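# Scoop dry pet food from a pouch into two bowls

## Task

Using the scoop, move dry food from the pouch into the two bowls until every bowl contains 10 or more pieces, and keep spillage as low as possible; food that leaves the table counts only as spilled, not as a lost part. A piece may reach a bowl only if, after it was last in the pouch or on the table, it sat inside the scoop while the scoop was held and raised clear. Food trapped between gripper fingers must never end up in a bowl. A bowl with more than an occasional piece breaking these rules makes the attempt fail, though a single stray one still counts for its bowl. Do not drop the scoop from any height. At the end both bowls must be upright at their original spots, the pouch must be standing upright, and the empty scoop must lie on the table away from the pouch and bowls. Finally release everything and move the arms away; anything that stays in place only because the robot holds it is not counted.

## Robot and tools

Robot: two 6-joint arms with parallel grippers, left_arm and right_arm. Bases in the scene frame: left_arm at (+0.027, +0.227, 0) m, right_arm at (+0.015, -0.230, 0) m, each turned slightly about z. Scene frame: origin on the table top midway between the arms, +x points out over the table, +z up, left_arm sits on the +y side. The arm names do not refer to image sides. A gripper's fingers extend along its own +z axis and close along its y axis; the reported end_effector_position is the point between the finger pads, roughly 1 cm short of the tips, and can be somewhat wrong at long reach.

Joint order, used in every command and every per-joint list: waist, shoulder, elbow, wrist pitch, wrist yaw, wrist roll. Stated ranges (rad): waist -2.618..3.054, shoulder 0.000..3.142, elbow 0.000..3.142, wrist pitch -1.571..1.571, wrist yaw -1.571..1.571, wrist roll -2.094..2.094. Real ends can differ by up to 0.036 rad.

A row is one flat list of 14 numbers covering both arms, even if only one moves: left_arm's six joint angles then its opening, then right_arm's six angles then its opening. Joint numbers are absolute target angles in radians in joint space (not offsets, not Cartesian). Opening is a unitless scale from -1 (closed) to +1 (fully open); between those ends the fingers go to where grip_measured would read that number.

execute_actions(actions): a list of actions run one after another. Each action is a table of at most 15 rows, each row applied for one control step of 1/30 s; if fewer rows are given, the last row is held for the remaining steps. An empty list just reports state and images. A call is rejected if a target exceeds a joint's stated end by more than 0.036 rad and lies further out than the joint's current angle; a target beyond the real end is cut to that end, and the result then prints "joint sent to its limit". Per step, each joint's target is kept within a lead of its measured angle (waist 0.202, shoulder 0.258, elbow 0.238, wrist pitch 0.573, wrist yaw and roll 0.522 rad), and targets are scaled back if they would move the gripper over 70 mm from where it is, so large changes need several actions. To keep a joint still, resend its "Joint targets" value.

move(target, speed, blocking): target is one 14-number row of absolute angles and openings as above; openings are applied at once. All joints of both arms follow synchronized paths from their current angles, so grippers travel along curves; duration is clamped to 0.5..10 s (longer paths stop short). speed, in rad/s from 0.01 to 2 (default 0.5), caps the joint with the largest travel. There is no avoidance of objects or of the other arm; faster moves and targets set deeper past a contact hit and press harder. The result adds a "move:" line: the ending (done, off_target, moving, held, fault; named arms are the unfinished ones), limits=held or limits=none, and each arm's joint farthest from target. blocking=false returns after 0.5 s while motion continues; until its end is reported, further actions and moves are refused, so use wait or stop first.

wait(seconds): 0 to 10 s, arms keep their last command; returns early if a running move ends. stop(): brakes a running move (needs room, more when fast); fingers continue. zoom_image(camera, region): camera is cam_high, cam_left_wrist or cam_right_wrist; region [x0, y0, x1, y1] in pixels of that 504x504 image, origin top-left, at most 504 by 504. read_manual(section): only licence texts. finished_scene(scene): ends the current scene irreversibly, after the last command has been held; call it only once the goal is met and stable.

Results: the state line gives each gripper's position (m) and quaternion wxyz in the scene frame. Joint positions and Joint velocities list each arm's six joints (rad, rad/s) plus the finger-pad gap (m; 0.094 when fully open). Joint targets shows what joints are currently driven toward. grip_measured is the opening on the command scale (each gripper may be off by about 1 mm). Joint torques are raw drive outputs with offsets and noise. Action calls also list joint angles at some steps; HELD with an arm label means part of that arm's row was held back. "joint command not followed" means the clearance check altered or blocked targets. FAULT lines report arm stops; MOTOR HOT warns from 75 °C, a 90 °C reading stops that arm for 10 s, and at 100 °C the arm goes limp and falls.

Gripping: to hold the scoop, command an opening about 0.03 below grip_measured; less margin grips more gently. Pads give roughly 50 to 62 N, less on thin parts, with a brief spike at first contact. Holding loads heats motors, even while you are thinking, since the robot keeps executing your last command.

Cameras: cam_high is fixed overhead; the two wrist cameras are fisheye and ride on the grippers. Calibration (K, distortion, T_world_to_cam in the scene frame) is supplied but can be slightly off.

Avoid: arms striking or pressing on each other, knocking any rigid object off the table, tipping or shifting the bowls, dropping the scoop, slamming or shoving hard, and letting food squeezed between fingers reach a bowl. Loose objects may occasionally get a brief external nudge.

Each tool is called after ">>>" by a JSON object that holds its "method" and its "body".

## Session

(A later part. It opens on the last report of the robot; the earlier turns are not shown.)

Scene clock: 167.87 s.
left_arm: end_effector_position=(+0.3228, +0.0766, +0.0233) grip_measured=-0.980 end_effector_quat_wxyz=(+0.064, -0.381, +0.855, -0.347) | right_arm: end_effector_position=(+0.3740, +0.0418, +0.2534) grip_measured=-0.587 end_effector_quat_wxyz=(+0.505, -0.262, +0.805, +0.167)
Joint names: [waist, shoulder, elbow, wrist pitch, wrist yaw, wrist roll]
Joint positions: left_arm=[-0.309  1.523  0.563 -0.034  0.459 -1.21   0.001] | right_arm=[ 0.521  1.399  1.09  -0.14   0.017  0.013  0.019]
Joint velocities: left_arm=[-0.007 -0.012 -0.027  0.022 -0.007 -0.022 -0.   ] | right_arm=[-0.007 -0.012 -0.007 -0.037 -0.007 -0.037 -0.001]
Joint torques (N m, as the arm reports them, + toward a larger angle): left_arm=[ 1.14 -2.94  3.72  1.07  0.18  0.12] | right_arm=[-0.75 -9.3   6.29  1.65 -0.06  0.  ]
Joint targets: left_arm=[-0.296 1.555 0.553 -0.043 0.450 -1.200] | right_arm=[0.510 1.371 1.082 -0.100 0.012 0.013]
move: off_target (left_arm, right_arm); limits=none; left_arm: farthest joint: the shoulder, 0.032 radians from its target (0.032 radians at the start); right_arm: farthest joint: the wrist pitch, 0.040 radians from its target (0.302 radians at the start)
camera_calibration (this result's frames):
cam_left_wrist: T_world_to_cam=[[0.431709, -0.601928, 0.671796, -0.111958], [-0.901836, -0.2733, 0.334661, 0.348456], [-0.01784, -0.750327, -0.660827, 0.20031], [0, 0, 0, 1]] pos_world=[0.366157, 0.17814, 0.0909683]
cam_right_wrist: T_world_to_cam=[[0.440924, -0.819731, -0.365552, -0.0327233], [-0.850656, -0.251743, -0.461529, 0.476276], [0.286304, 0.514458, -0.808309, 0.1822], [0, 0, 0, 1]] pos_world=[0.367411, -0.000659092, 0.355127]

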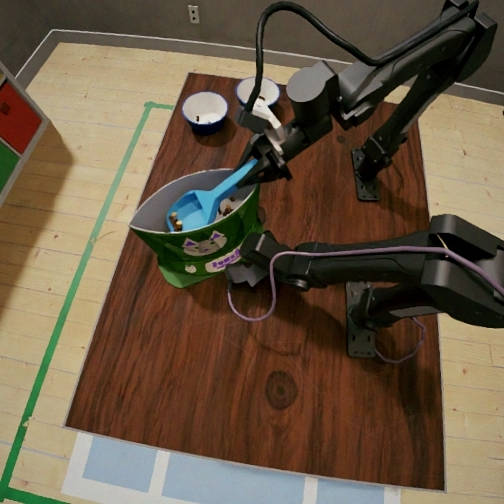

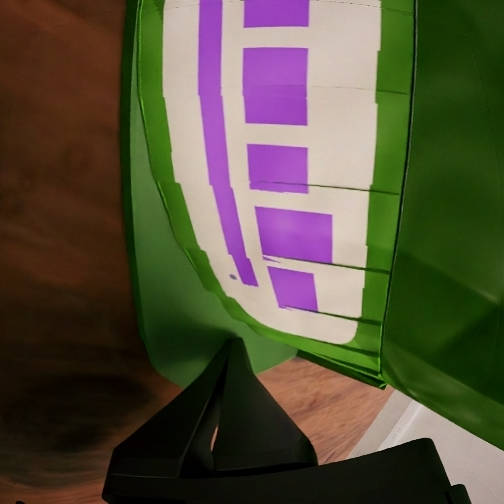

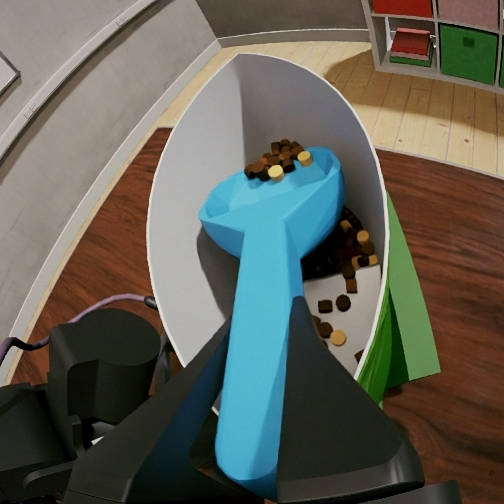

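>>> {"method": "zoom_image", "body": {"camera": "cam_high", "region": [130, 150, 270, 270]}}

>>> {"method": "zoom_image", "body": {"camera": "cam_right_wrist", "region": [180, 110, 380, 260]}}

Region (130, 150, 270, 270) of cam_high's 504x504 image, scaled by 3.600, with more detail than that image has; it fills the top 432 rows of this view, and the rest is white.

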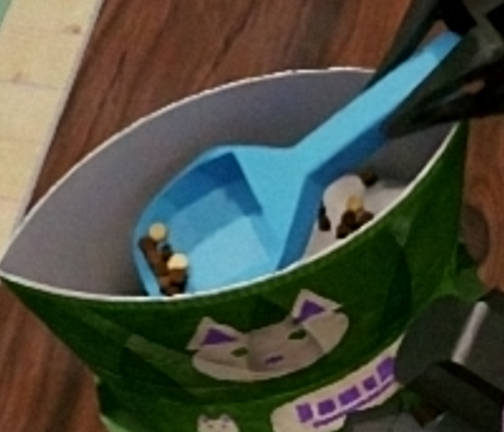

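Region (180, 110, 380, 260) of cam_right_wrist's 504x504 image, scaled by 2.520, with more detail than that image has; it fills the top 378 rows of this view, and the rest is white.

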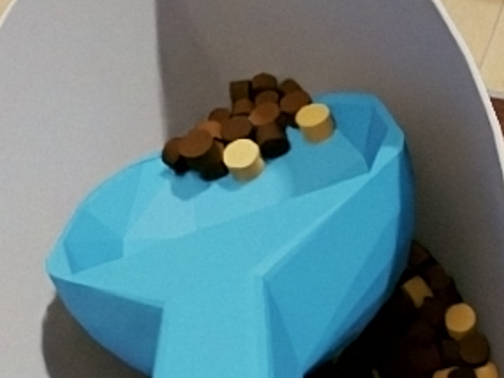

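>>> {"method": "move", "body": {"target": [-0.296,1.555,0.553,-0.043,0.45,-1.2,-1.0, 0.51,1.261,0.843,0.25,0.012,0.013,-0.62], "speed": 0.3}}

Scene clock: 170.20 s.
left_arm: end_effector_position=(+0.3228, +0.0766, +0.0233) grip_measured=-0.980 end_effector_quat_wxyz=(+0.064, -0.381, +0.855, -0.347) | right_arm: end_effector_position=(+0.3621, +0.0327, +0.2613) grip_measured=-0.587 end_effector_quat_wxyz=(+0.584, -0.243, +0.750, +0.194)
Joint names: [waist, shoulder, elbow, wrist pitch, wrist yaw, wrist roll]
Joint positions: left_arm=[-0.309  1.523  0.563 -0.034  0.459 -1.21   0.001] | right_arm=[0.521 1.292 0.848 0.2   0.017 0.013 0.019]
Joint velocities: left_arm=[-0.007 -0.002  0.007 -0.007 -0.007 -0.125  0.001] | right_arm=[ 0.002  0.017  0.012 -0.037  0.051 -0.037  0.001]
Joint torques (N m, as the arm reports them, + toward a larger angle): left_arm=[ 1.05 -3.01  3.73  1.08  0.18  0.14] | right_arm=[-0.69 -8.42  6.49  1.83 -0.03  0.01]
Joint targets: left_arm=[-0.296 1.555 0.553 -0.043 0.450 -1.200] | right_arm=[0.510 1.261 0.843 0.250 0.012 0.013]
move: off_target (left_arm, right_arm); limits=none; left_arm: farthest joint: the shoulder, 0.032 radians from its target (0.032 radians at the start); right_arm: farthest joint: the wrist pitch, 0.050 radians from its target (0.390 radians at the start)
camera_calibration (this result's frames):
cam_left_wrist: T_world_to_cam=[[0.431709, -0.601928, 0.671796, -0.111958], [-0.901836, -0.2733, 0.334661, 0.348456], [-0.01784, -0.750327, -0.660827, 0.20031], [0, 0, 0, 1]] pos_world=[0.366157, 0.17814, 0.0909683]
cam_right_wrist: T_world_to_cam=[[0.502478, -0.772757, -0.387767, -0.0500418], [-0.762242, -0.184271, -0.620508, 0.474852], [0.408047, 0.607364, -0.68162, 0.116457], [0, 0, 0, 1]] pos_world=[0.339578, -0.0219, 0.354624]

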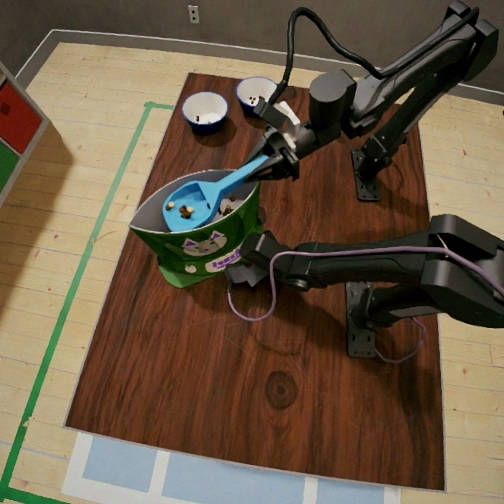

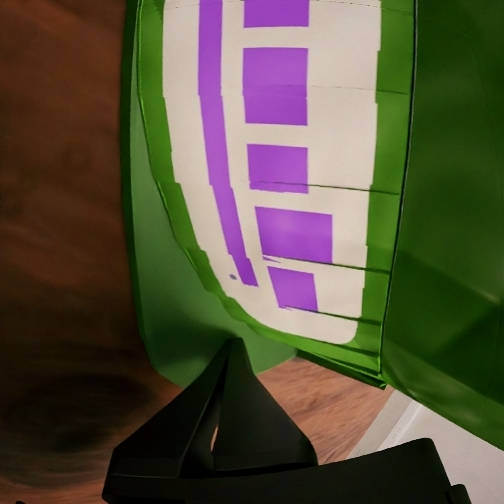

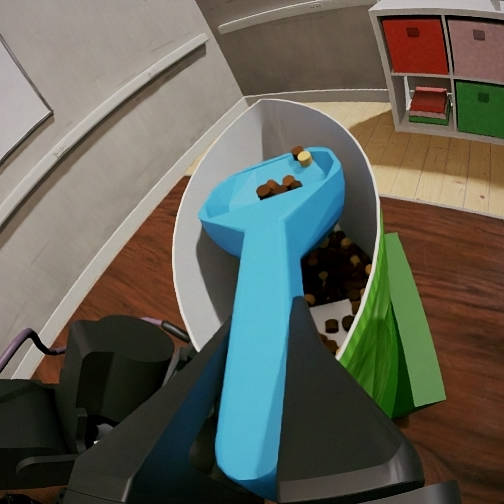

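>>> {"method": "zoom_image", "body": {"camera": "cam_high", "region": [150, 170, 240, 240]}}

Region (150, 170, 240, 240) of cam_high's 504x504 image, scaled by 5.600, with more detail than that image has.

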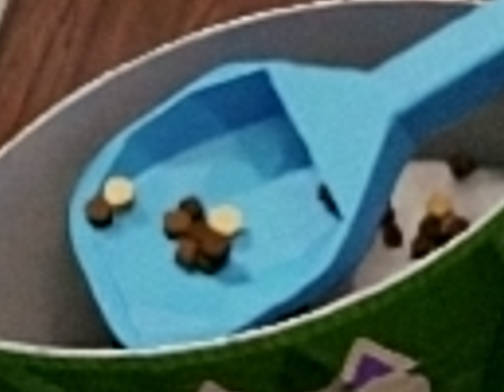

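>>> {"method": "move", "body": {"target": [-0.296,1.555,0.553,-0.043,0.45,-1.2,-1.0, 0.51,1.25,0.612,0.865,0.012,0.013,-0.62], "speed": 0.45}}

Scene clock: 172.80 s.
left_arm: end_effector_position=(+0.3228, +0.0766, +0.0233) grip_measured=-0.980 end_effector_quat_wxyz=(+0.064, -0.381, +0.855, -0.347) | right_arm: end_effector_position=(+0.3499, +0.0234, +0.3061) grip_measured=-0.587 end_effector_quat_wxyz=(+0.719, -0.198, +0.620, +0.242)
Joint names: [waist, shoulder, elbow, wrist pitch, wrist yaw, wrist roll]
Joint positions: left_arm=[-0.309  1.523  0.563 -0.034  0.459 -1.21   0.001] | right_arm=[0.521 1.28  0.618 0.814 0.017 0.013 0.019]
Joint velocities: left_arm=[ 0.002  0.002  0.022  0.007  0.007 -0.007  0.   ] | right_arm=[ 0.007 -0.002 -0.007  0.007 -0.007 -0.022 -0.001]
Joint torques (N m, as the arm reports them, + toward a larger angle): left_arm=[ 0.89 -3.12  3.85  1.03  0.12  0.07] | right_arm=[-0.76 -7.8   5.99  1.75 -0.07  0.01]
Joint targets: left_arm=[-0.296 1.555 0.553 -0.043 0.450 -1.200] | right_arm=[0.510 1.250 0.612 0.865 0.012 0.013]
move: off_target (left_arm, right_arm); limits=none; left_arm: farthest joint: the shoulder, 0.032 radians from its target (0.032 radians at the start); right_arm: farthest joint: the wrist pitch, 0.051 radians from its target (0.665 radians at the start)
camera_calibration (this result's frames):
cam_left_wrist: T_world_to_cam=[[0.431709, -0.601928, 0.671796, -0.111958], [-0.901836, -0.2733, 0.334661, 0.348456], [-0.01784, -0.750327, -0.660827, 0.20031], [0, 0, 0, 1]] pos_world=[0.366157, 0.17814, 0.0909683]
cam_right_wrist: T_world_to_cam=[[0.625874, -0.678588, -0.384447, -0.0801285], [-0.527317, -0.00499168, -0.849654, 0.475425], [0.574646, 0.734502, -0.360955, -0.0018473], [0, 0, 0, 1]] pos_world=[0.301912, -0.0506443, 0.372475]

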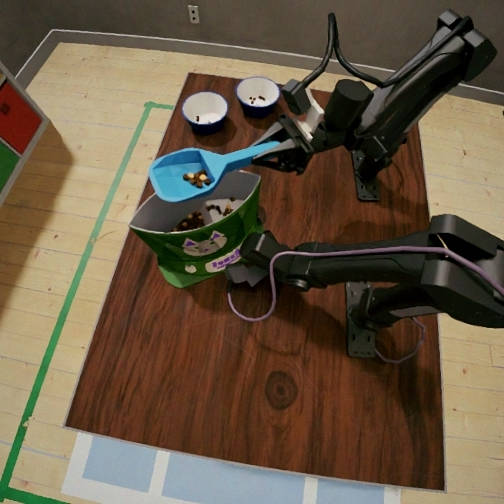

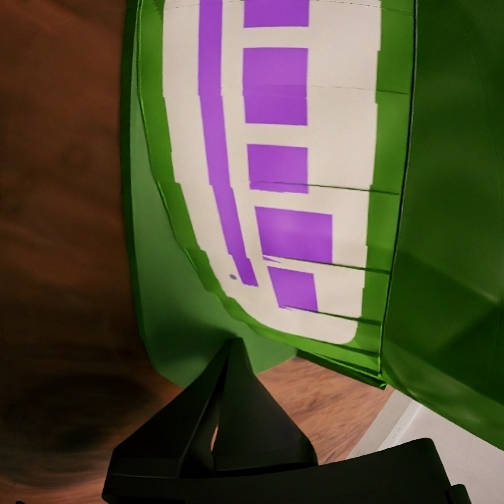

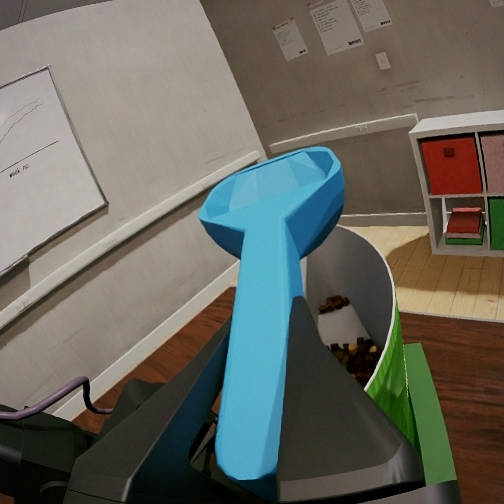

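>>> {"method": "zoom_image", "body": {"camera": "cam_high", "region": [140, 70, 300, 210]}}

Region (140, 70, 300, 210) of cam_high's 504x504 image, scaled by 3.150, with more detail than that image has; it fills the top 441 rows of this view, and the rest is white.

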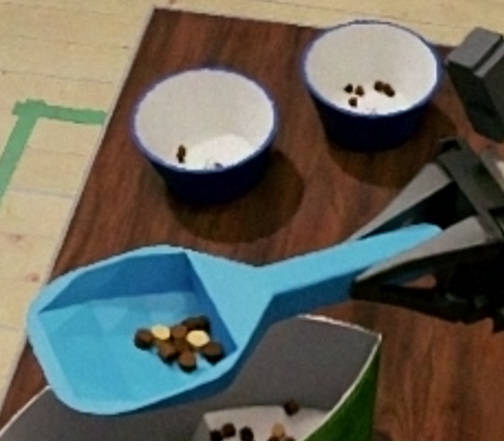

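>>> {"method": "move", "body": {"target": [-0.296,1.555,0.553,-0.043,0.45,-1.2,-1.0, 0.18,1.26,0.58,0.885,0.012,0.013,-0.62], "speed": 0.6}}

>>> {"method": "move", "body": {"target": [-0.296,1.555,0.553,-0.043,0.45,-1.2,-1.0, -0.326,1.62,0.46,1.19,0.012,0.013,-0.62], "speed": 0.5}}

Scene clock: 177.13 s.
left_arm: end_effector_position=(+0.3228, +0.0766, +0.0233) grip_measured=-0.980 end_effector_quat_wxyz=(+0.064, -0.381, +0.855, -0.347) | right_arm: end_effector_position=(+0.4117, -0.1018, +0.2958) grip_measured=-0.587 end_effector_quat_wxyz=(+0.746, -0.093, +0.649, +0.118)
Joint names: [waist, shoulder, elbow, wrist pitch, wrist yaw, wrist roll]
Joint positions: left_arm=[-0.309  1.523  0.563 -0.034  0.459 -1.21   0.001] | right_arm=[0.185 1.28  0.586 0.835 0.016 0.013 0.019]
Joint velocities: left_arm=[-0.012  0.002  0.012  0.037  0.037  0.022  0.001] | right_arm=[-0.002 -0.017  0.002 -0.022 -0.066  0.022  0.   ]
Joint torques (N m, as the arm reports them, + toward a larger angle): left_arm=[ 0.99 -3.17  4.02  1.09  0.11  0.1 ] | right_arm=[-0.45 -6.7   5.89  1.72 -0.05 -0.01]
Joint targets: left_arm=[-0.296 1.555 0.553 -0.043 0.450 -1.200] | right_arm=[0.180 1.260 0.580 0.885 0.012 0.013]
move: off_target (left_arm, right_arm); limits=none; left_arm: farthest joint: the shoulder, 0.032 radians from its target (0.032 radians at the start); right_arm: farthest joint: the wrist pitch, 0.050 radians from its target (0.070 radians at the start)
camera_calibration (this result's frames):
cam_left_wrist: T_world_to_cam=[[0.431709, -0.601928, 0.671796, -0.111958], [-0.901836, -0.2733, 0.334661, 0.348456], [-0.01784, -0.750327, -0.660827, 0.20031], [0, 0, 0, 1]] pos_world=[0.366157, 0.17814, 0.0909683]
cam_right_wrist: T_world_to_cam=[[0.364372, -0.847835, -0.385239, -0.117096], [-0.509242, 0.164944, -0.844669, 0.506986], [0.779683, 0.503953, -0.371652, -0.0537666], [0, 0, 0, 1]] pos_world=[0.342766, -0.155807, 0.363143]

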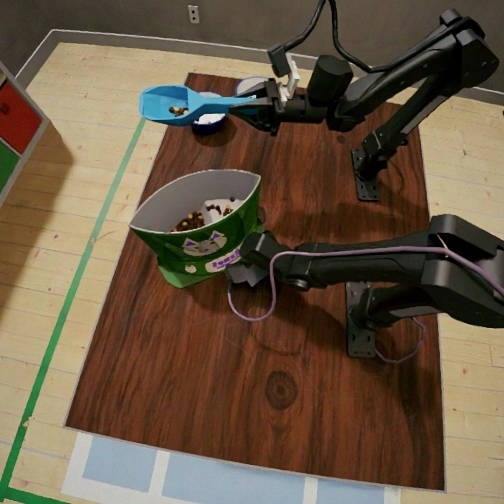

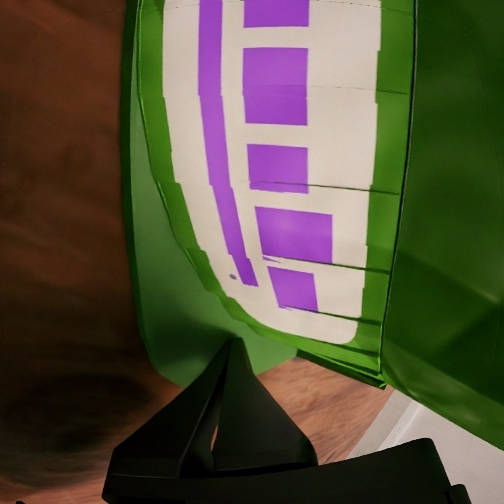

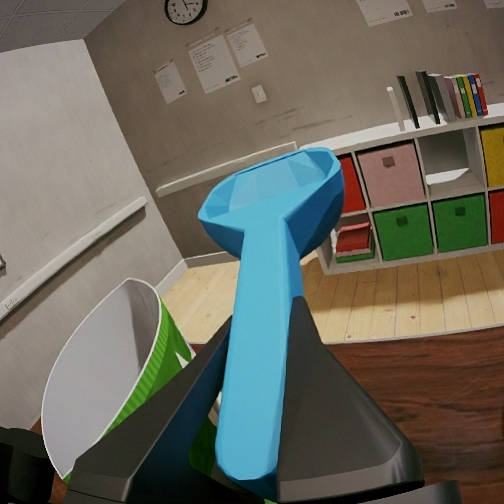

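Scene clock: 178.90 s.
left_arm: end_effector_position=(+0.3228, +0.0766, +0.0233) grip_measured=-0.980 end_effector_quat_wxyz=(+0.064, -0.381, +0.855, -0.347) | right_arm: end_effector_position=(+0.4421, -0.3141, +0.1778) grip_measured=-0.587 end_effector_quat_wxyz=(+0.698, +0.078, +0.709, -0.068)
Joint names: [waist, shoulder, elbow, wrist pitch, wrist yaw, wrist roll]
Joint positions: left_arm=[-0.309  1.523  0.563 -0.034  0.459 -1.21   0.001] | right_arm=[-0.322  1.622  0.466  1.139  0.015  0.013  0.019]
Joint velocities: left_arm=[-0.007 -0.007 -0.002  0.007  0.007  0.11  -0.   ] | right_arm=[-0.002 -0.012 -0.002 -0.037 -0.007 -0.037 -0.001]
Joint torques (N m, as the arm reports them, + toward a larger angle): left_arm=[ 0.77 -3.03  4.01  1.1   0.14  0.12] | right_arm=[-0.35 -6.96  4.49  1.77 -0.02 -0.01]
Joint targets: left_arm=[-0.296 1.555 0.553 -0.043 0.450 -1.200] | right_arm=[-0.326 1.620 0.460 1.190 0.012 0.013]
move: off_target (left_arm, right_arm); limits=none; left_arm: farthest joint: the shoulder, 0.032 radians from its target (0.032 radians at the start); right_arm: farthest joint: the wrist pitch, 0.051 radians from its target (0.355 radians at the start)
camera_calibration (this result's frames):
cam_left_wrist: T_world_to_cam=[[0.431709, -0.601928, 0.671796, -0.111958], [-0.901836, -0.2733, 0.334661, 0.348456], [-0.01784, -0.750327, -0.660827, 0.20031], [0, 0, 0, 1]] pos_world=[0.366157, 0.17814, 0.0909683]
cam_right_wrist: T_world_to_cam=[[-0.153073, -0.906503, -0.393472, -0.141797], [-0.490848, 0.415321, -0.765883, 0.514305], [0.857693, 0.0758989, -0.50853, -0.158971], [0, 0, 0, 1]] pos_world=[0.367088, -0.330076, 0.257263]

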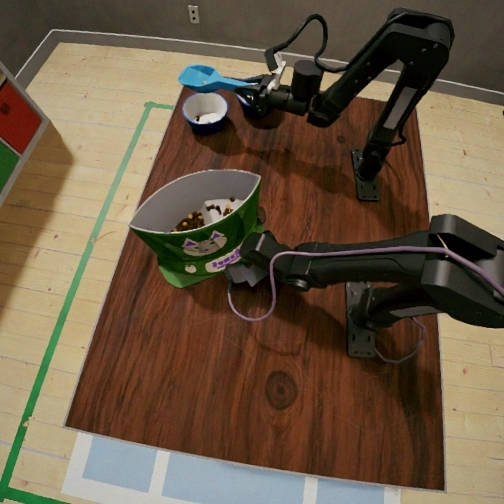

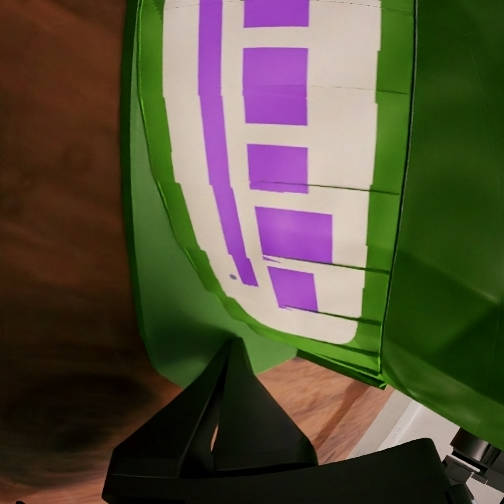

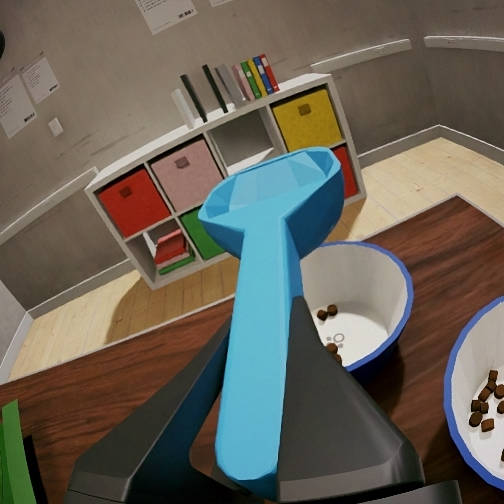

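>>> {"method": "move", "body": {"target": [-0.296,1.555,0.553,-0.043,0.45,-1.2,-1.0, -0.345,1.655,0.445,1.09,0.012,-1.9,-0.62], "speed": 1.0}}

Scene clock: 182.43 s.
left_arm: end_effector_position=(+0.3228, +0.0766, +0.0233) grip_measured=-0.980 end_effector_quat_wxyz=(+0.064, -0.381, +0.855, -0.347) | right_arm: end_effector_position=(+0.4412, -0.3195, +0.1489) grip_measured=-0.587 end_effector_quat_wxyz=(-0.326, +0.556, -0.498, +0.580)
Joint names: [waist, shoulder, elbow, wrist pitch, wrist yaw, wrist roll]
Joint positions: left_arm=[-0.309  1.523  0.563 -0.034  0.459 -1.21   0.001] | right_arm=[-0.335  1.652  0.466  1.072  0.015 -1.897  0.019]
Joint velocities: left_arm=[-0.027 -0.017 -0.007  0.051 -0.007 -0.037  0.   ] | right_arm=[ 0.007 -0.007 -0.007 -0.037  0.037 -0.022 -0.001]
Joint torques (N m, as the arm reports them, + toward a larger angle): left_arm=[ 0.98 -2.95  3.91  1.07  0.13  0.15] | right_arm=[-0.77 -6.57  3.34  1.54 -0.05 -0.02]
Joint targets: left_arm=[-0.296 1.555 0.553 -0.043 0.450 -1.200] | right_arm=[-0.345 1.655 0.445 1.090 0.012 -1.900]
move: off_target (left_arm, right_arm); limits=none; left_arm: farthest joint: the shoulder, 0.032 radians from its target (0.032 radians at the start); right_arm: farthest joint: the elbow, 0.021 radians from its target (0.021 radians at the start)
camera_calibration (this result's frames):
cam_left_wrist: T_world_to_cam=[[0.431709, -0.601928, 0.671796, -0.111958], [-0.901836, -0.2733, 0.334661, 0.348456], [-0.01784, -0.750327, -0.660827, 0.20031], [0, 0, 0, 1]] pos_world=[0.366157, 0.17814, 0.0909683]
cam_right_wrist: T_world_to_cam=[[0.138018, -0.0954233, 0.985822, -0.232861], [-0.719069, -0.694131, 0.0334829, 0.121181], [0.681095, -0.713496, -0.164419, -0.398046], [0, 0, 0, 1]] pos_world=[0.390384, -0.222108, 0.160056]

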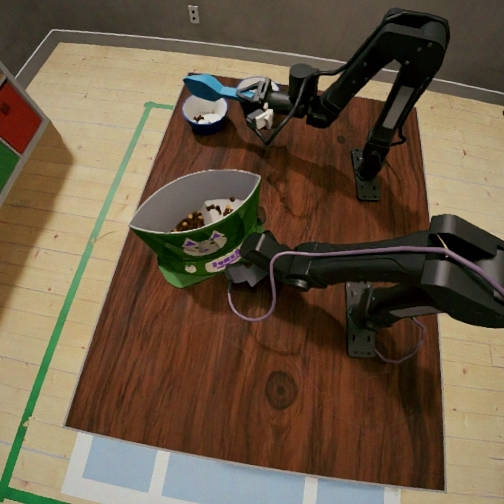

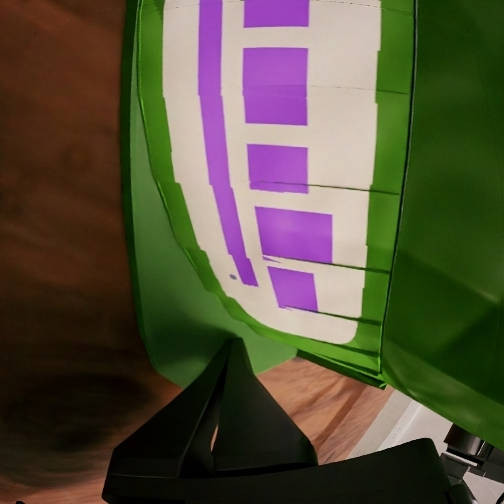

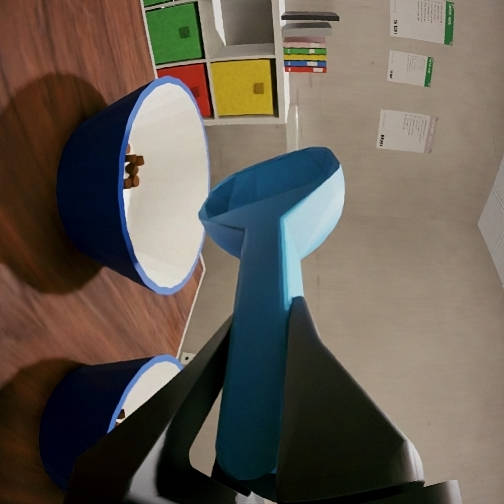

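>>> {"method": "move", "body": {"target": [-0.296,1.555,0.553,-0.043,0.45,-1.2,-1.0, -0.15,1.45,0.85,0.25,0.012,0.013,-0.62], "speed": 1.2}}

Scene clock: 185.40 s.
left_arm: end_effector_position=(+0.3228, +0.0766, +0.0233) grip_measured=-0.980 end_effector_quat_wxyz=(+0.064, -0.381, +0.855, -0.347) | right_arm: end_effector_position=(+0.4657, -0.2448, +0.1734) grip_measured=-0.587 end_effector_quat_wxyz=(+0.539, +0.019, +0.842, -0.013)
Joint names: [waist, shoulder, elbow, wrist pitch, wrist yaw, wrist roll]
Joint positions: left_arm=[-0.309  1.523  0.563 -0.034  0.459 -1.21   0.001] | right_arm=[-0.159  1.479  0.813  0.234  0.018  0.006  0.019]
Joint velocities: left_arm=[ 0.002 -0.002 -0.027 -0.007  0.007  0.051 -0.   ] | right_arm=[-0.002 -0.017  0.002 -0.007  0.037  0.022 -0.   ]
Joint torques (N m, as the arm reports them, + toward a larger angle): left_arm=[ 0.9  -3.08  3.93  1.05  0.15  0.09] | right_arm=[ 0.61 -9.75  9.19  1.45 -0.08 -0.02]
Joint targets: left_arm=[-0.296 1.555 0.553 -0.043 0.450 -1.200] | right_arm=[-0.150 1.450 0.850 0.250 0.012 0.013]
move: off_target (left_arm, right_arm); limits=none; left_arm: farthest joint: the shoulder, 0.032 radians from its target (0.032 radians at the start); right_arm: farthest joint: the elbow, 0.037 radians from its target (0.384 radians at the start)
camera_calibration (this result's frames):
cam_left_wrist: T_world_to_cam=[[0.431709, -0.601928, 0.671796, -0.111958], [-0.901836, -0.2733, 0.334661, 0.348456], [-0.01784, -0.750327, -0.660827, 0.20031], [0, 0, 0, 1]] pos_world=[0.366157, 0.17814, 0.0909683]
cam_right_wrist: T_world_to_cam=[[-0.16471, -0.91725, -0.362661, -0.0796631], [-0.812217, 0.334743, -0.477755, 0.573707], [0.559619, 0.215868, -0.800142, 0.0369634], [0, 0, 0, 1]] pos_world=[0.432168, -0.273095, 0.274777]

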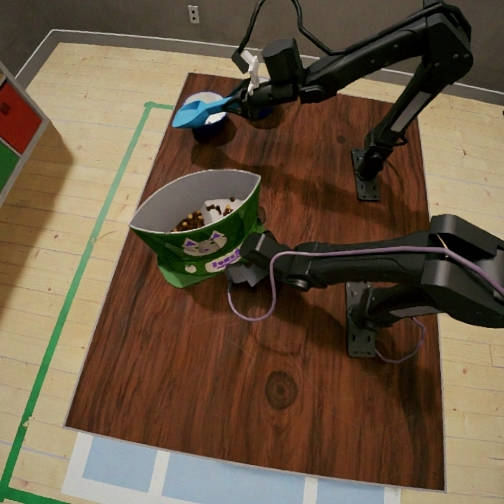

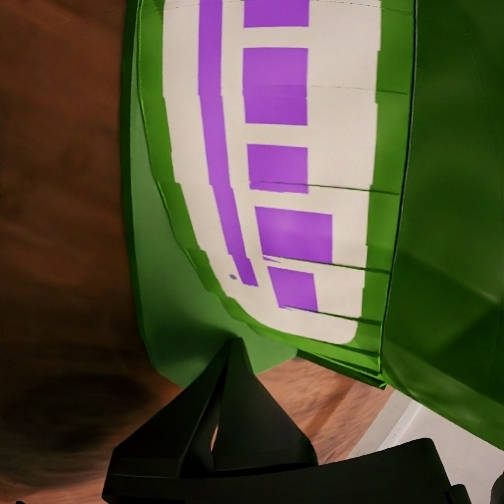

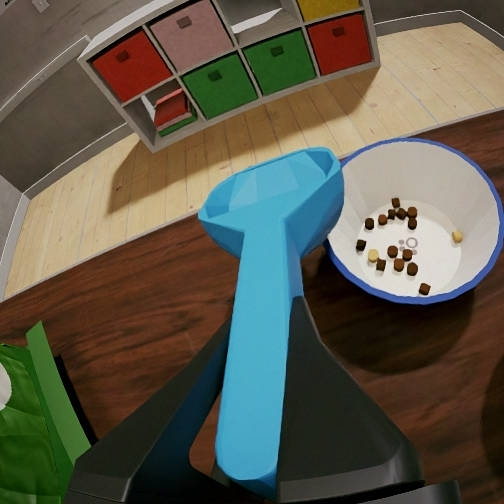

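>>> {"method": "zoom_image", "body": {"camera": "cam_right_wrist", "region": [320, 130, 504, 310]}}

Region (320, 130, 504, 310) of cam_right_wrist's 504x504 image, scaled by 2.739, with more detail than that image has; it fills the top 493 rows of this view, and the rest is white.

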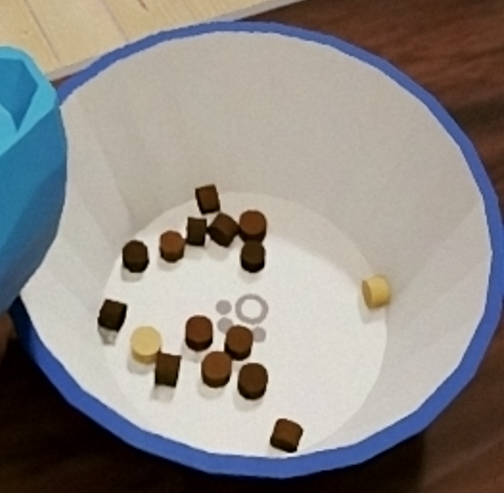

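>>> {"method": "move", "body": {"target": [-0.296,1.555,0.553,-0.043,0.45,-1.2,-1.0, -0.44,0.89,0.70,-0.2,0.012,0.013,-0.62], "speed": 1.0}}

Scene clock: 187.67 s.
left_arm: end_effector_position=(+0.3228, +0.0766, +0.0233) grip_measured=-0.980 end_effector_quat_wxyz=(+0.064, -0.381, +0.855, -0.347) | right_arm: end_effector_position=(+0.3358, -0.3309, +0.2336) grip_measured=-0.587 end_effector_quat_wxyz=(+0.536, +0.132, +0.829, -0.085)
Joint names: [waist, shoulder, elbow, wrist pitch, wrist yaw, wrist roll]
Joint positions: left_arm=[-0.309  1.523  0.563 -0.034  0.459 -1.21   0.001] | right_arm=[-0.431  0.91   0.703 -0.216  0.015  0.007  0.019]
Joint velocities: left_arm=[-0.017 -0.012  0.017 -0.022 -0.007  0.081 -0.001] | right_arm=[-0.007 -0.007 -0.027 -0.022 -0.037  0.051 -0.001]
Joint torques (N m, as the arm reports them, + toward a larger angle): left_arm=[ 1.08 -2.89  3.75  1.09  0.13  0.1 ] | right_arm=[-0.69 -3.8   6.65  1.46 -0.01  0.05]
Joint targets: left_arm=[-0.296 1.555 0.553 -0.043 0.450 -1.200] | right_arm=[-0.440 0.890 0.700 -0.200 0.012 0.013]
move: off_target (left_arm); limits=none; left_arm: farthest joint: the shoulder, 0.032 radians from its target (0.032 radians at the start); right_arm: farthest joint: the shoulder, 0.020 radians from its target (0.589 radians at the start)
camera_calibration (this result's frames):
cam_left_wrist: T_world_to_cam=[[0.431709, -0.601928, 0.671796, -0.111958], [-0.901836, -0.2733, 0.334661, 0.348456], [-0.01784, -0.750327, -0.660827, 0.20031], [0, 0, 0, 1]] pos_world=[0.366157, 0.17814, 0.0909683]
cam_right_wrist: T_world_to_cam=[[-0.399286, -0.84073, -0.36571, -0.0533592], [-0.68947, 0.538271, -0.48466, 0.553577], [0.604319, 0.0586286, -0.794582, 0.108049], [0, 0, 0, 1]] pos_world=[0.295073, -0.34917, 0.334636]

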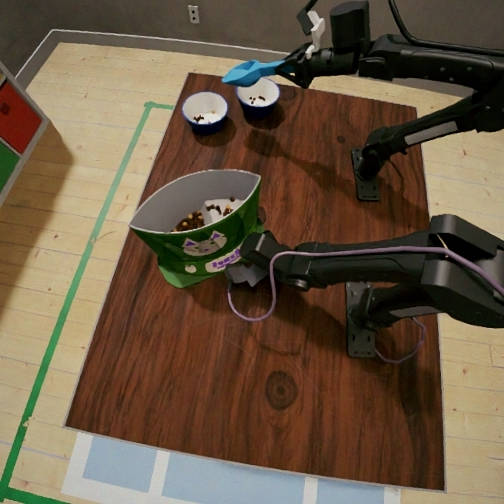

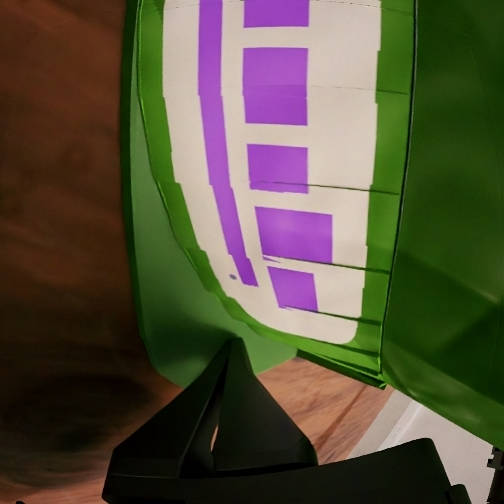

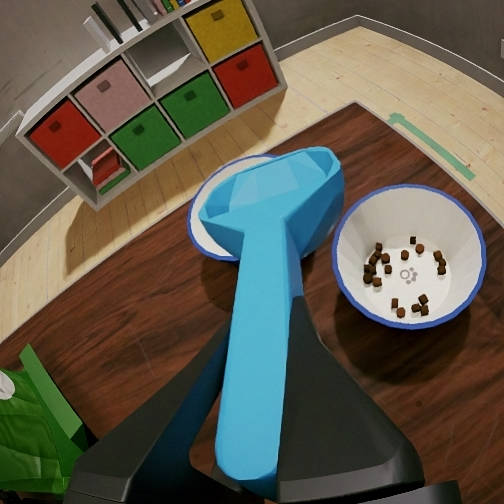

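>>> {"method": "zoom_image", "body": {"camera": "cam_right_wrist", "region": [325, 175, 495, 335]}}

Region (325, 175, 495, 335) of cam_right_wrist's 504x504 image, scaled by 2.965, with more detail than that image has; it fills the top 474 rows of this view, and the rest is white.

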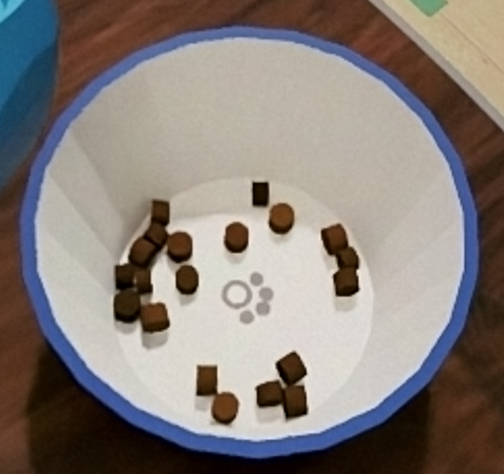

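>>> {"method": "move", "body": {"target": [-0.22,1.28,0.44,-0.04,0.45,-1.2,-1.0, 0.07,1.3,0.5,0.75,0.012,0.013,-0.62], "speed": 1.0}}

>>> {"method": "move", "body": {"target": [0.5,0.9,0.8,0.0,0.0,0.0,-1.0, 0.07,1.8,0.15,1.55,0.012,0.013,-0.62], "speed": 1.0}}

Scene clock: 194.40 s.
left_arm: end_effector_position=(+0.3115, +0.1028, +0.0468) grip_measured=-0.980 end_effector_quat_wxyz=(+0.114, -0.396, +0.833, -0.370) | right_arm: end_effector_position=(+0.4183, -0.1516, +0.2158) grip_measured=-0.587 end_effector_quat_wxyz=(+0.669, -0.065, +0.738, +0.063)
Joint names: [waist, shoulder, elbow, wrist pitch, wrist yaw, wrist roll]
Joint positions: left_arm=[-0.233  1.311  0.448 -0.034  0.459 -1.21   0.001] | right_arm=[0.063 1.3   0.504 0.7   0.012 0.007 0.019]
Joint velocities: left_arm=[-0.012  0.007 -0.012 -0.037  0.037 -0.051 -0.001] | right_arm=[-0.007 -0.002 -0.007 -0.007 -0.007  0.022 -0.001]
Joint torques (N m, as the arm reports them, + toward a larger angle): left_arm=[ 1.03 -6.75  4.31  1.24  0.13  0.11] | right_arm=[ 0.47 -4.86  5.83  1.76  0.02  0.07]
Joint targets: left_arm=[-0.220 1.280 0.440 -0.040 0.450 -1.200] | right_arm=[0.070 1.300 0.500 0.750 0.012 0.013]
move: off_target (left_arm, right_arm); limits=none; left_arm: farthest joint: the shoulder, 0.031 radians from its target (0.243 radians at the start); right_arm: farthest joint: the wrist pitch, 0.050 radians from its target (0.966 radians at the start)
camera_calibration (this result's frames):
cam_left_wrist: T_world_to_cam=[[0.4094, -0.557032, 0.72257, -0.107112], [-0.906747, -0.336092, 0.254658, 0.349309], [0.100997, -0.759446, -0.642683, 0.198367], [0, 0, 0, 1]] pos_world=[0.340552, 0.208385, 0.115929]
cam_right_wrist: T_world_to_cam=[[0.171538, -0.904983, -0.389333, -0.119646], [-0.668458, 0.183385, -0.720787, 0.493655], [0.723698, 0.383895, -0.573486, -0.0147503], [0, 0, 0, 1]] pos_world=[0.361186, -0.193144, 0.300779]

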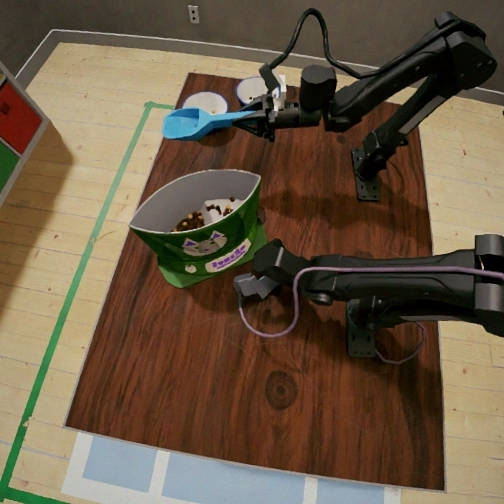

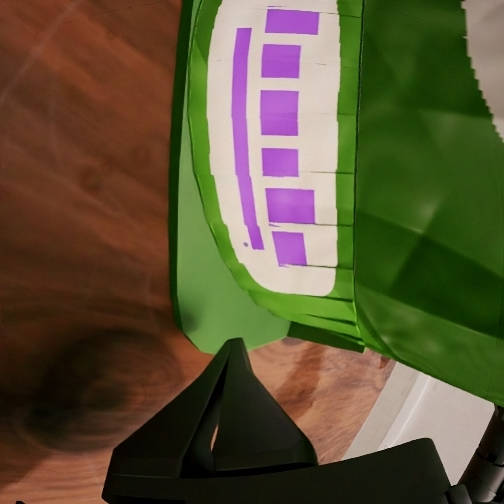

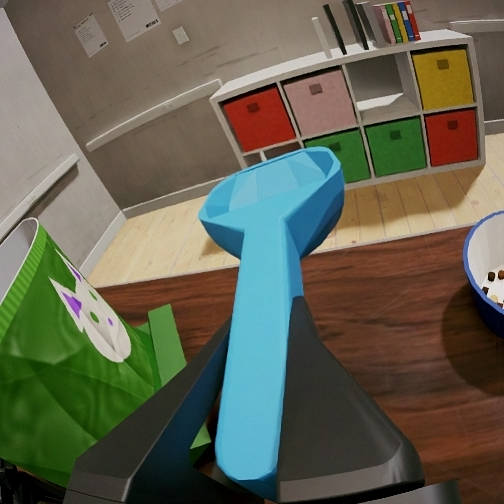

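Scene clock: 196.57 s.
left_arm: end_effector_position=(+0.3299, +0.4172, +0.3154) grip_measured=-0.980 end_effector_quat_wxyz=(+0.627, -0.209, +0.730, +0.175) | right_arm: end_effector_position=(+0.3778, -0.1596, +0.0948) grip_measured=-0.587 end_effector_quat_wxyz=(+0.656, -0.066, +0.750, +0.062)
Joint names: [waist, shoulder, elbow, wrist pitch, wrist yaw, wrist roll]
Joint positions: left_arm=[ 0.489  0.923  0.779 -0.008  0.012 -0.005  0.001] | right_arm=[0.063 1.796 0.162 1.5   0.012 0.007 0.019]
Joint velocities: left_arm=[-0.007  0.022  0.002  0.022 -0.007 -0.007  0.   ] | right_arm=[-0.007 -0.017 -0.002  0.037  0.007  0.007  0.   ]
Joint torques (N m, as the arm reports them, + toward a larger angle): left_arm=[ 0.84 -4.05  8.09  1.95 -0.11  0.05] | right_arm=[ 0.49 -5.42  1.94  1.83 -0.01  0.07]
Joint targets: left_arm=[0.500 0.900 0.800 0.000 0.000 -0.000] | right_arm=[0.070 1.800 0.150 1.550 0.012 0.013]
move: off_target (left_arm, right_arm); limits=none; left_arm: farthest joint: the shoulder, 0.023 radians from its target (0.411 radians at the start); right_arm: farthest joint: the wrist pitch, 0.050 radians from its target (0.850 radians at the start)
camera_calibration (this result's frames):
cam_left_wrist: T_world_to_cam=[[0.471125, -0.857344, -0.207372, 0.264659], [-0.586977, -0.129241, -0.799221, 0.543848], [0.658406, 0.498255, -0.56413, -0.125404], [0, 0, 0, 1]] pos_world=[0.277106, 0.359674, 0.418793]
cam_right_wrist: T_world_to_cam=[[0.1577, -0.907703, -0.388852, -0.162284], [-0.693684, 0.178426, -0.69783, 0.387365], [0.702804, 0.379788, -0.601521, -0.0419262], [0, 0, 0, 1]] pos_world=[0.323767, -0.200499, 0.181991]

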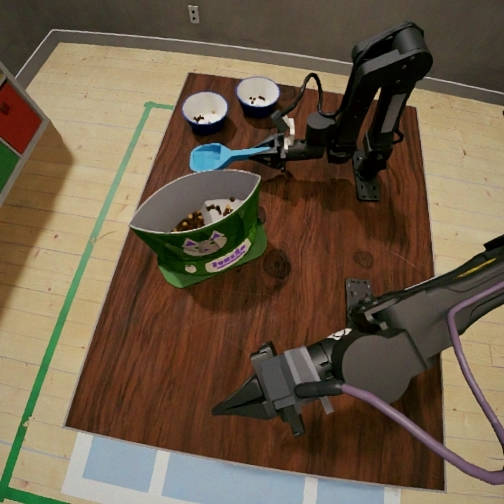

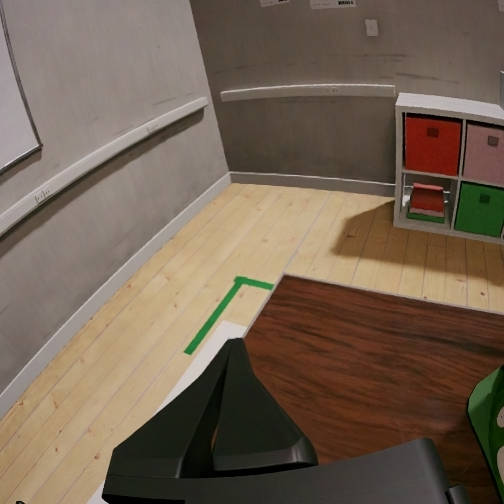

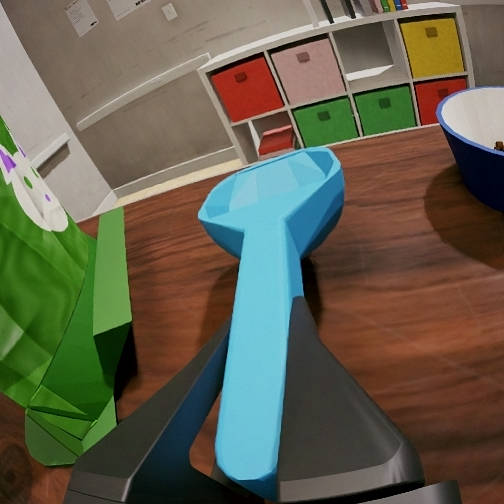

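>>> {"method": "move", "body": {"target": [0.5,0.9,0.8,0.0,0.0,0.0,-1.0, 0.07,2.04,0.35,1.59,0.012,0.013,-0.62], "speed": 0.4}}

Scene clock: 197.90 s.
left_arm: end_effector_position=(+0.3298, +0.4173, +0.3154) grip_measured=-0.980 end_effector_quat_wxyz=(+0.627, -0.209, +0.730, +0.175) | right_arm: end_effector_position=(+0.4145, -0.1524, +0.0563) grip_measured=-0.587 end_effector_quat_wxyz=(+0.633, -0.068, +0.769, +0.059)
Joint names: [waist, shoulder, elbow, wrist pitch, wrist yaw, wrist roll]
Joint positions: left_arm=[ 0.489  0.923  0.779 -0.008  0.012 -0.005  0.001] | right_arm=[0.063 2.033 0.324 1.515 0.012 0.007 0.019]
Joint velocities: left_arm=[-0.007 -0.002  0.012 -0.037 -0.007 -0.007 -0.001] | right_arm=[-0.002 -0.007 -0.022  0.022 -0.007 -0.022  0.001]
Joint torques (N m, as the arm reports them, + toward a larger angle): left_arm=[ 0.83 -4.18  8.    1.97 -0.07  0.05] | right_arm=[ 0.49 -6.99  4.31  1.67  0.01  0.03]
Joint targets: left_arm=[0.500 0.900 0.800 -0.000 -0.000 -0.000] | right_arm=[0.070 2.040 0.350 1.554 0.012 0.013]
joint sent to its limit (right arm) — the command would take the wrist pitch past its upper limit, so that joint was sent only as far as its limit.
move: off_target (left_arm, right_arm); limits=none; left_arm: farthest joint: the shoulder, 0.023 radians from its target (0.023 radians at the start); right_arm: farthest joint: the wrist pitch, 0.075 radians from its target (0.090 radians at the start)
camera_calibration (this result's frames):
cam_left_wrist: T_world_to_cam=[[0.471351, -0.857117, -0.207797, 0.26469], [-0.587119, -0.129132, -0.799135, 0.543809], [0.658118, 0.498674, -0.564096, -0.1255], [0, 0, 0, 1]] pos_world=[0.277113, 0.359677, 0.418784]
cam_right_wrist: T_world_to_cam=[[0.134609, -0.912242, -0.386904, -0.167736], [-0.734024, 0.170497, -0.657373, 0.397904], [0.66565, 0.372485, -0.646657, -0.0768337], [0, 0, 0, 1]] pos_world=[0.365794, -0.192238, 0.146988]

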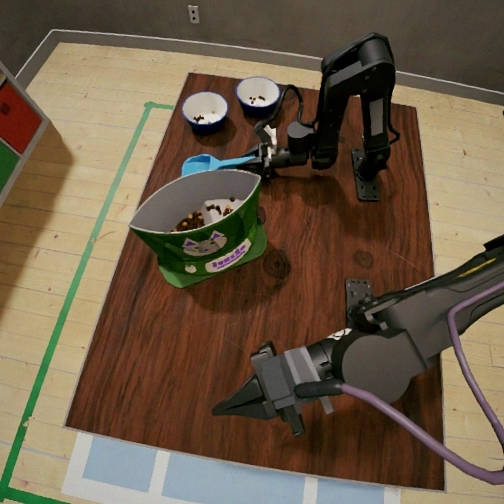

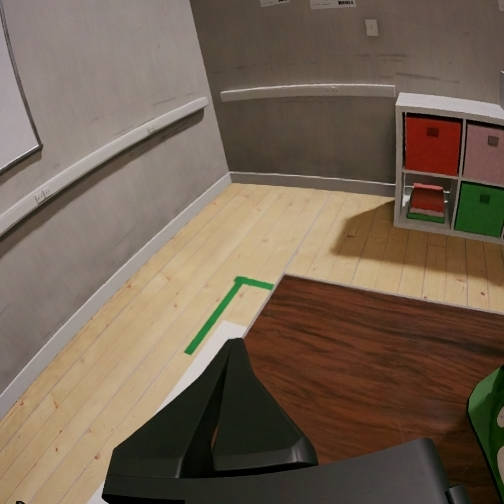

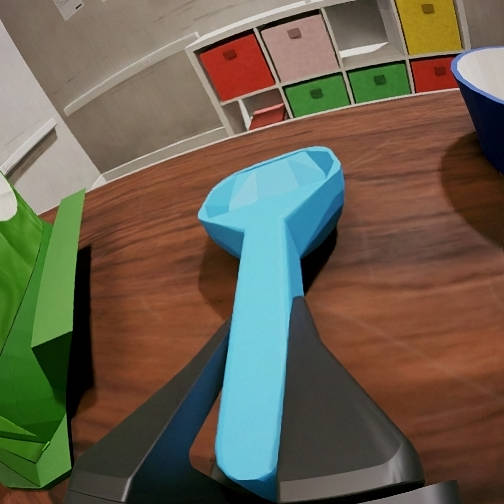

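>>> {"method": "move", "body": {"target": [0.5,0.9,0.8,0.0,0.0,0.0,-1.0, 0.07,2.09,0.35,1.55,0.012,0.013,-0.594], "speed": 0.1}}

Scene clock: 199.33 s.
left_arm: end_effector_position=(+0.3298, +0.4173, +0.3154) grip_measured=-0.980 end_effector_quat_wxyz=(+0.627, -0.209, +0.730, +0.175) | right_arm: end_effector_position=(+0.4156, -0.1521, +0.0537) grip_measured=-0.583 end_effector_quat_wxyz=(+0.637, -0.068, +0.766, +0.060)
Joint names: [waist, shoulder, elbow, wrist pitch, wrist yaw, wrist roll]
Joint positions: left_arm=[ 0.489  0.923  0.779 -0.008  0.012 -0.004  0.001] | right_arm=[0.063 2.07  0.329 1.559 0.012 0.008 0.02 ]
Joint velocities: left_arm=[ 0.007 -0.012  0.022  0.022 -0.022 -0.022  0.   ] | right_arm=[-0.002  0.002 -0.007 -0.037 -0.022  0.066 -0.   ]
Joint torques (N m, as the arm reports them, + toward a larger angle): left_arm=[ 0.91 -4.22  8.09  1.94 -0.05  0.06] | right_arm=[ 0.38 -5.94  3.72  1.33 -0.01  0.04]
Joint targets: left_arm=[0.500 0.900 0.800 0.000 0.000 0.000] | right_arm=[0.070 2.090 0.350 1.550 0.012 0.013]
move: off_target (left_arm, right_arm); limits=none; left_arm: farthest joint: the shoulder, 0.023 radians from its target (0.023 radians at the start); right_arm: farthest joint: the elbow, 0.021 radians from its target (0.026 radians at the start)
camera_calibration (this result's frames):
cam_left_wrist: T_world_to_cam=[[0.47126, -0.857077, -0.208165, 0.26482], [-0.587285, -0.128841, -0.79906, 0.543718], [0.658036, 0.498817, -0.564066, -0.125542], [0, 0, 0, 1]] pos_world=[0.27713, 0.359647, 0.418776]
cam_right_wrist: T_world_to_cam=[[0.138632, -0.911149, -0.388057, -0.170123], [-0.726914, 0.172499, -0.664711, 0.394732], [0.67259, 0.374234, -0.638413, -0.0823636], [0, 0, 0, 1]] pos_world=[0.365917, -0.192275, 0.143783]

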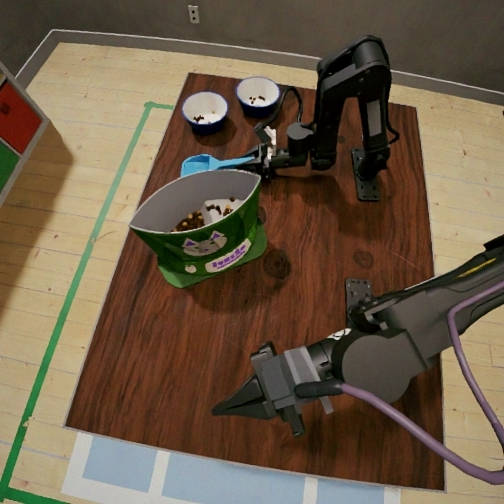

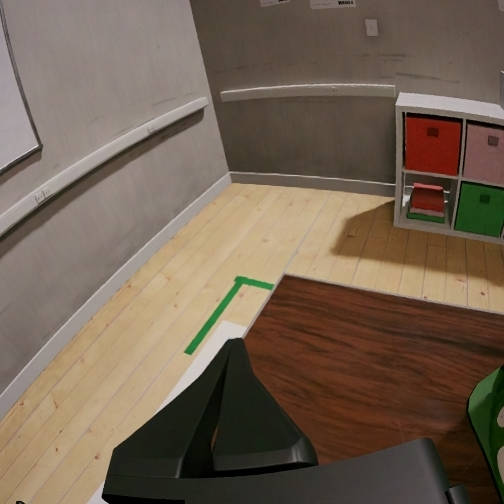

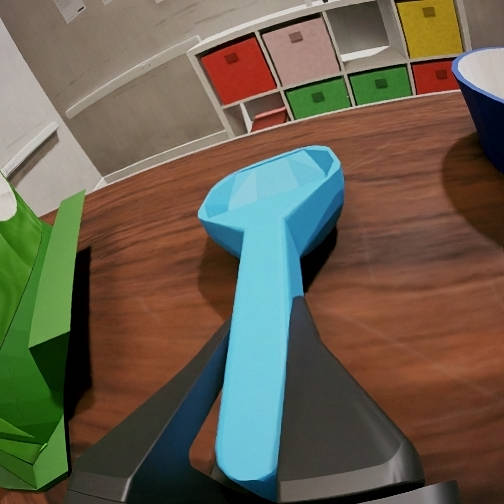

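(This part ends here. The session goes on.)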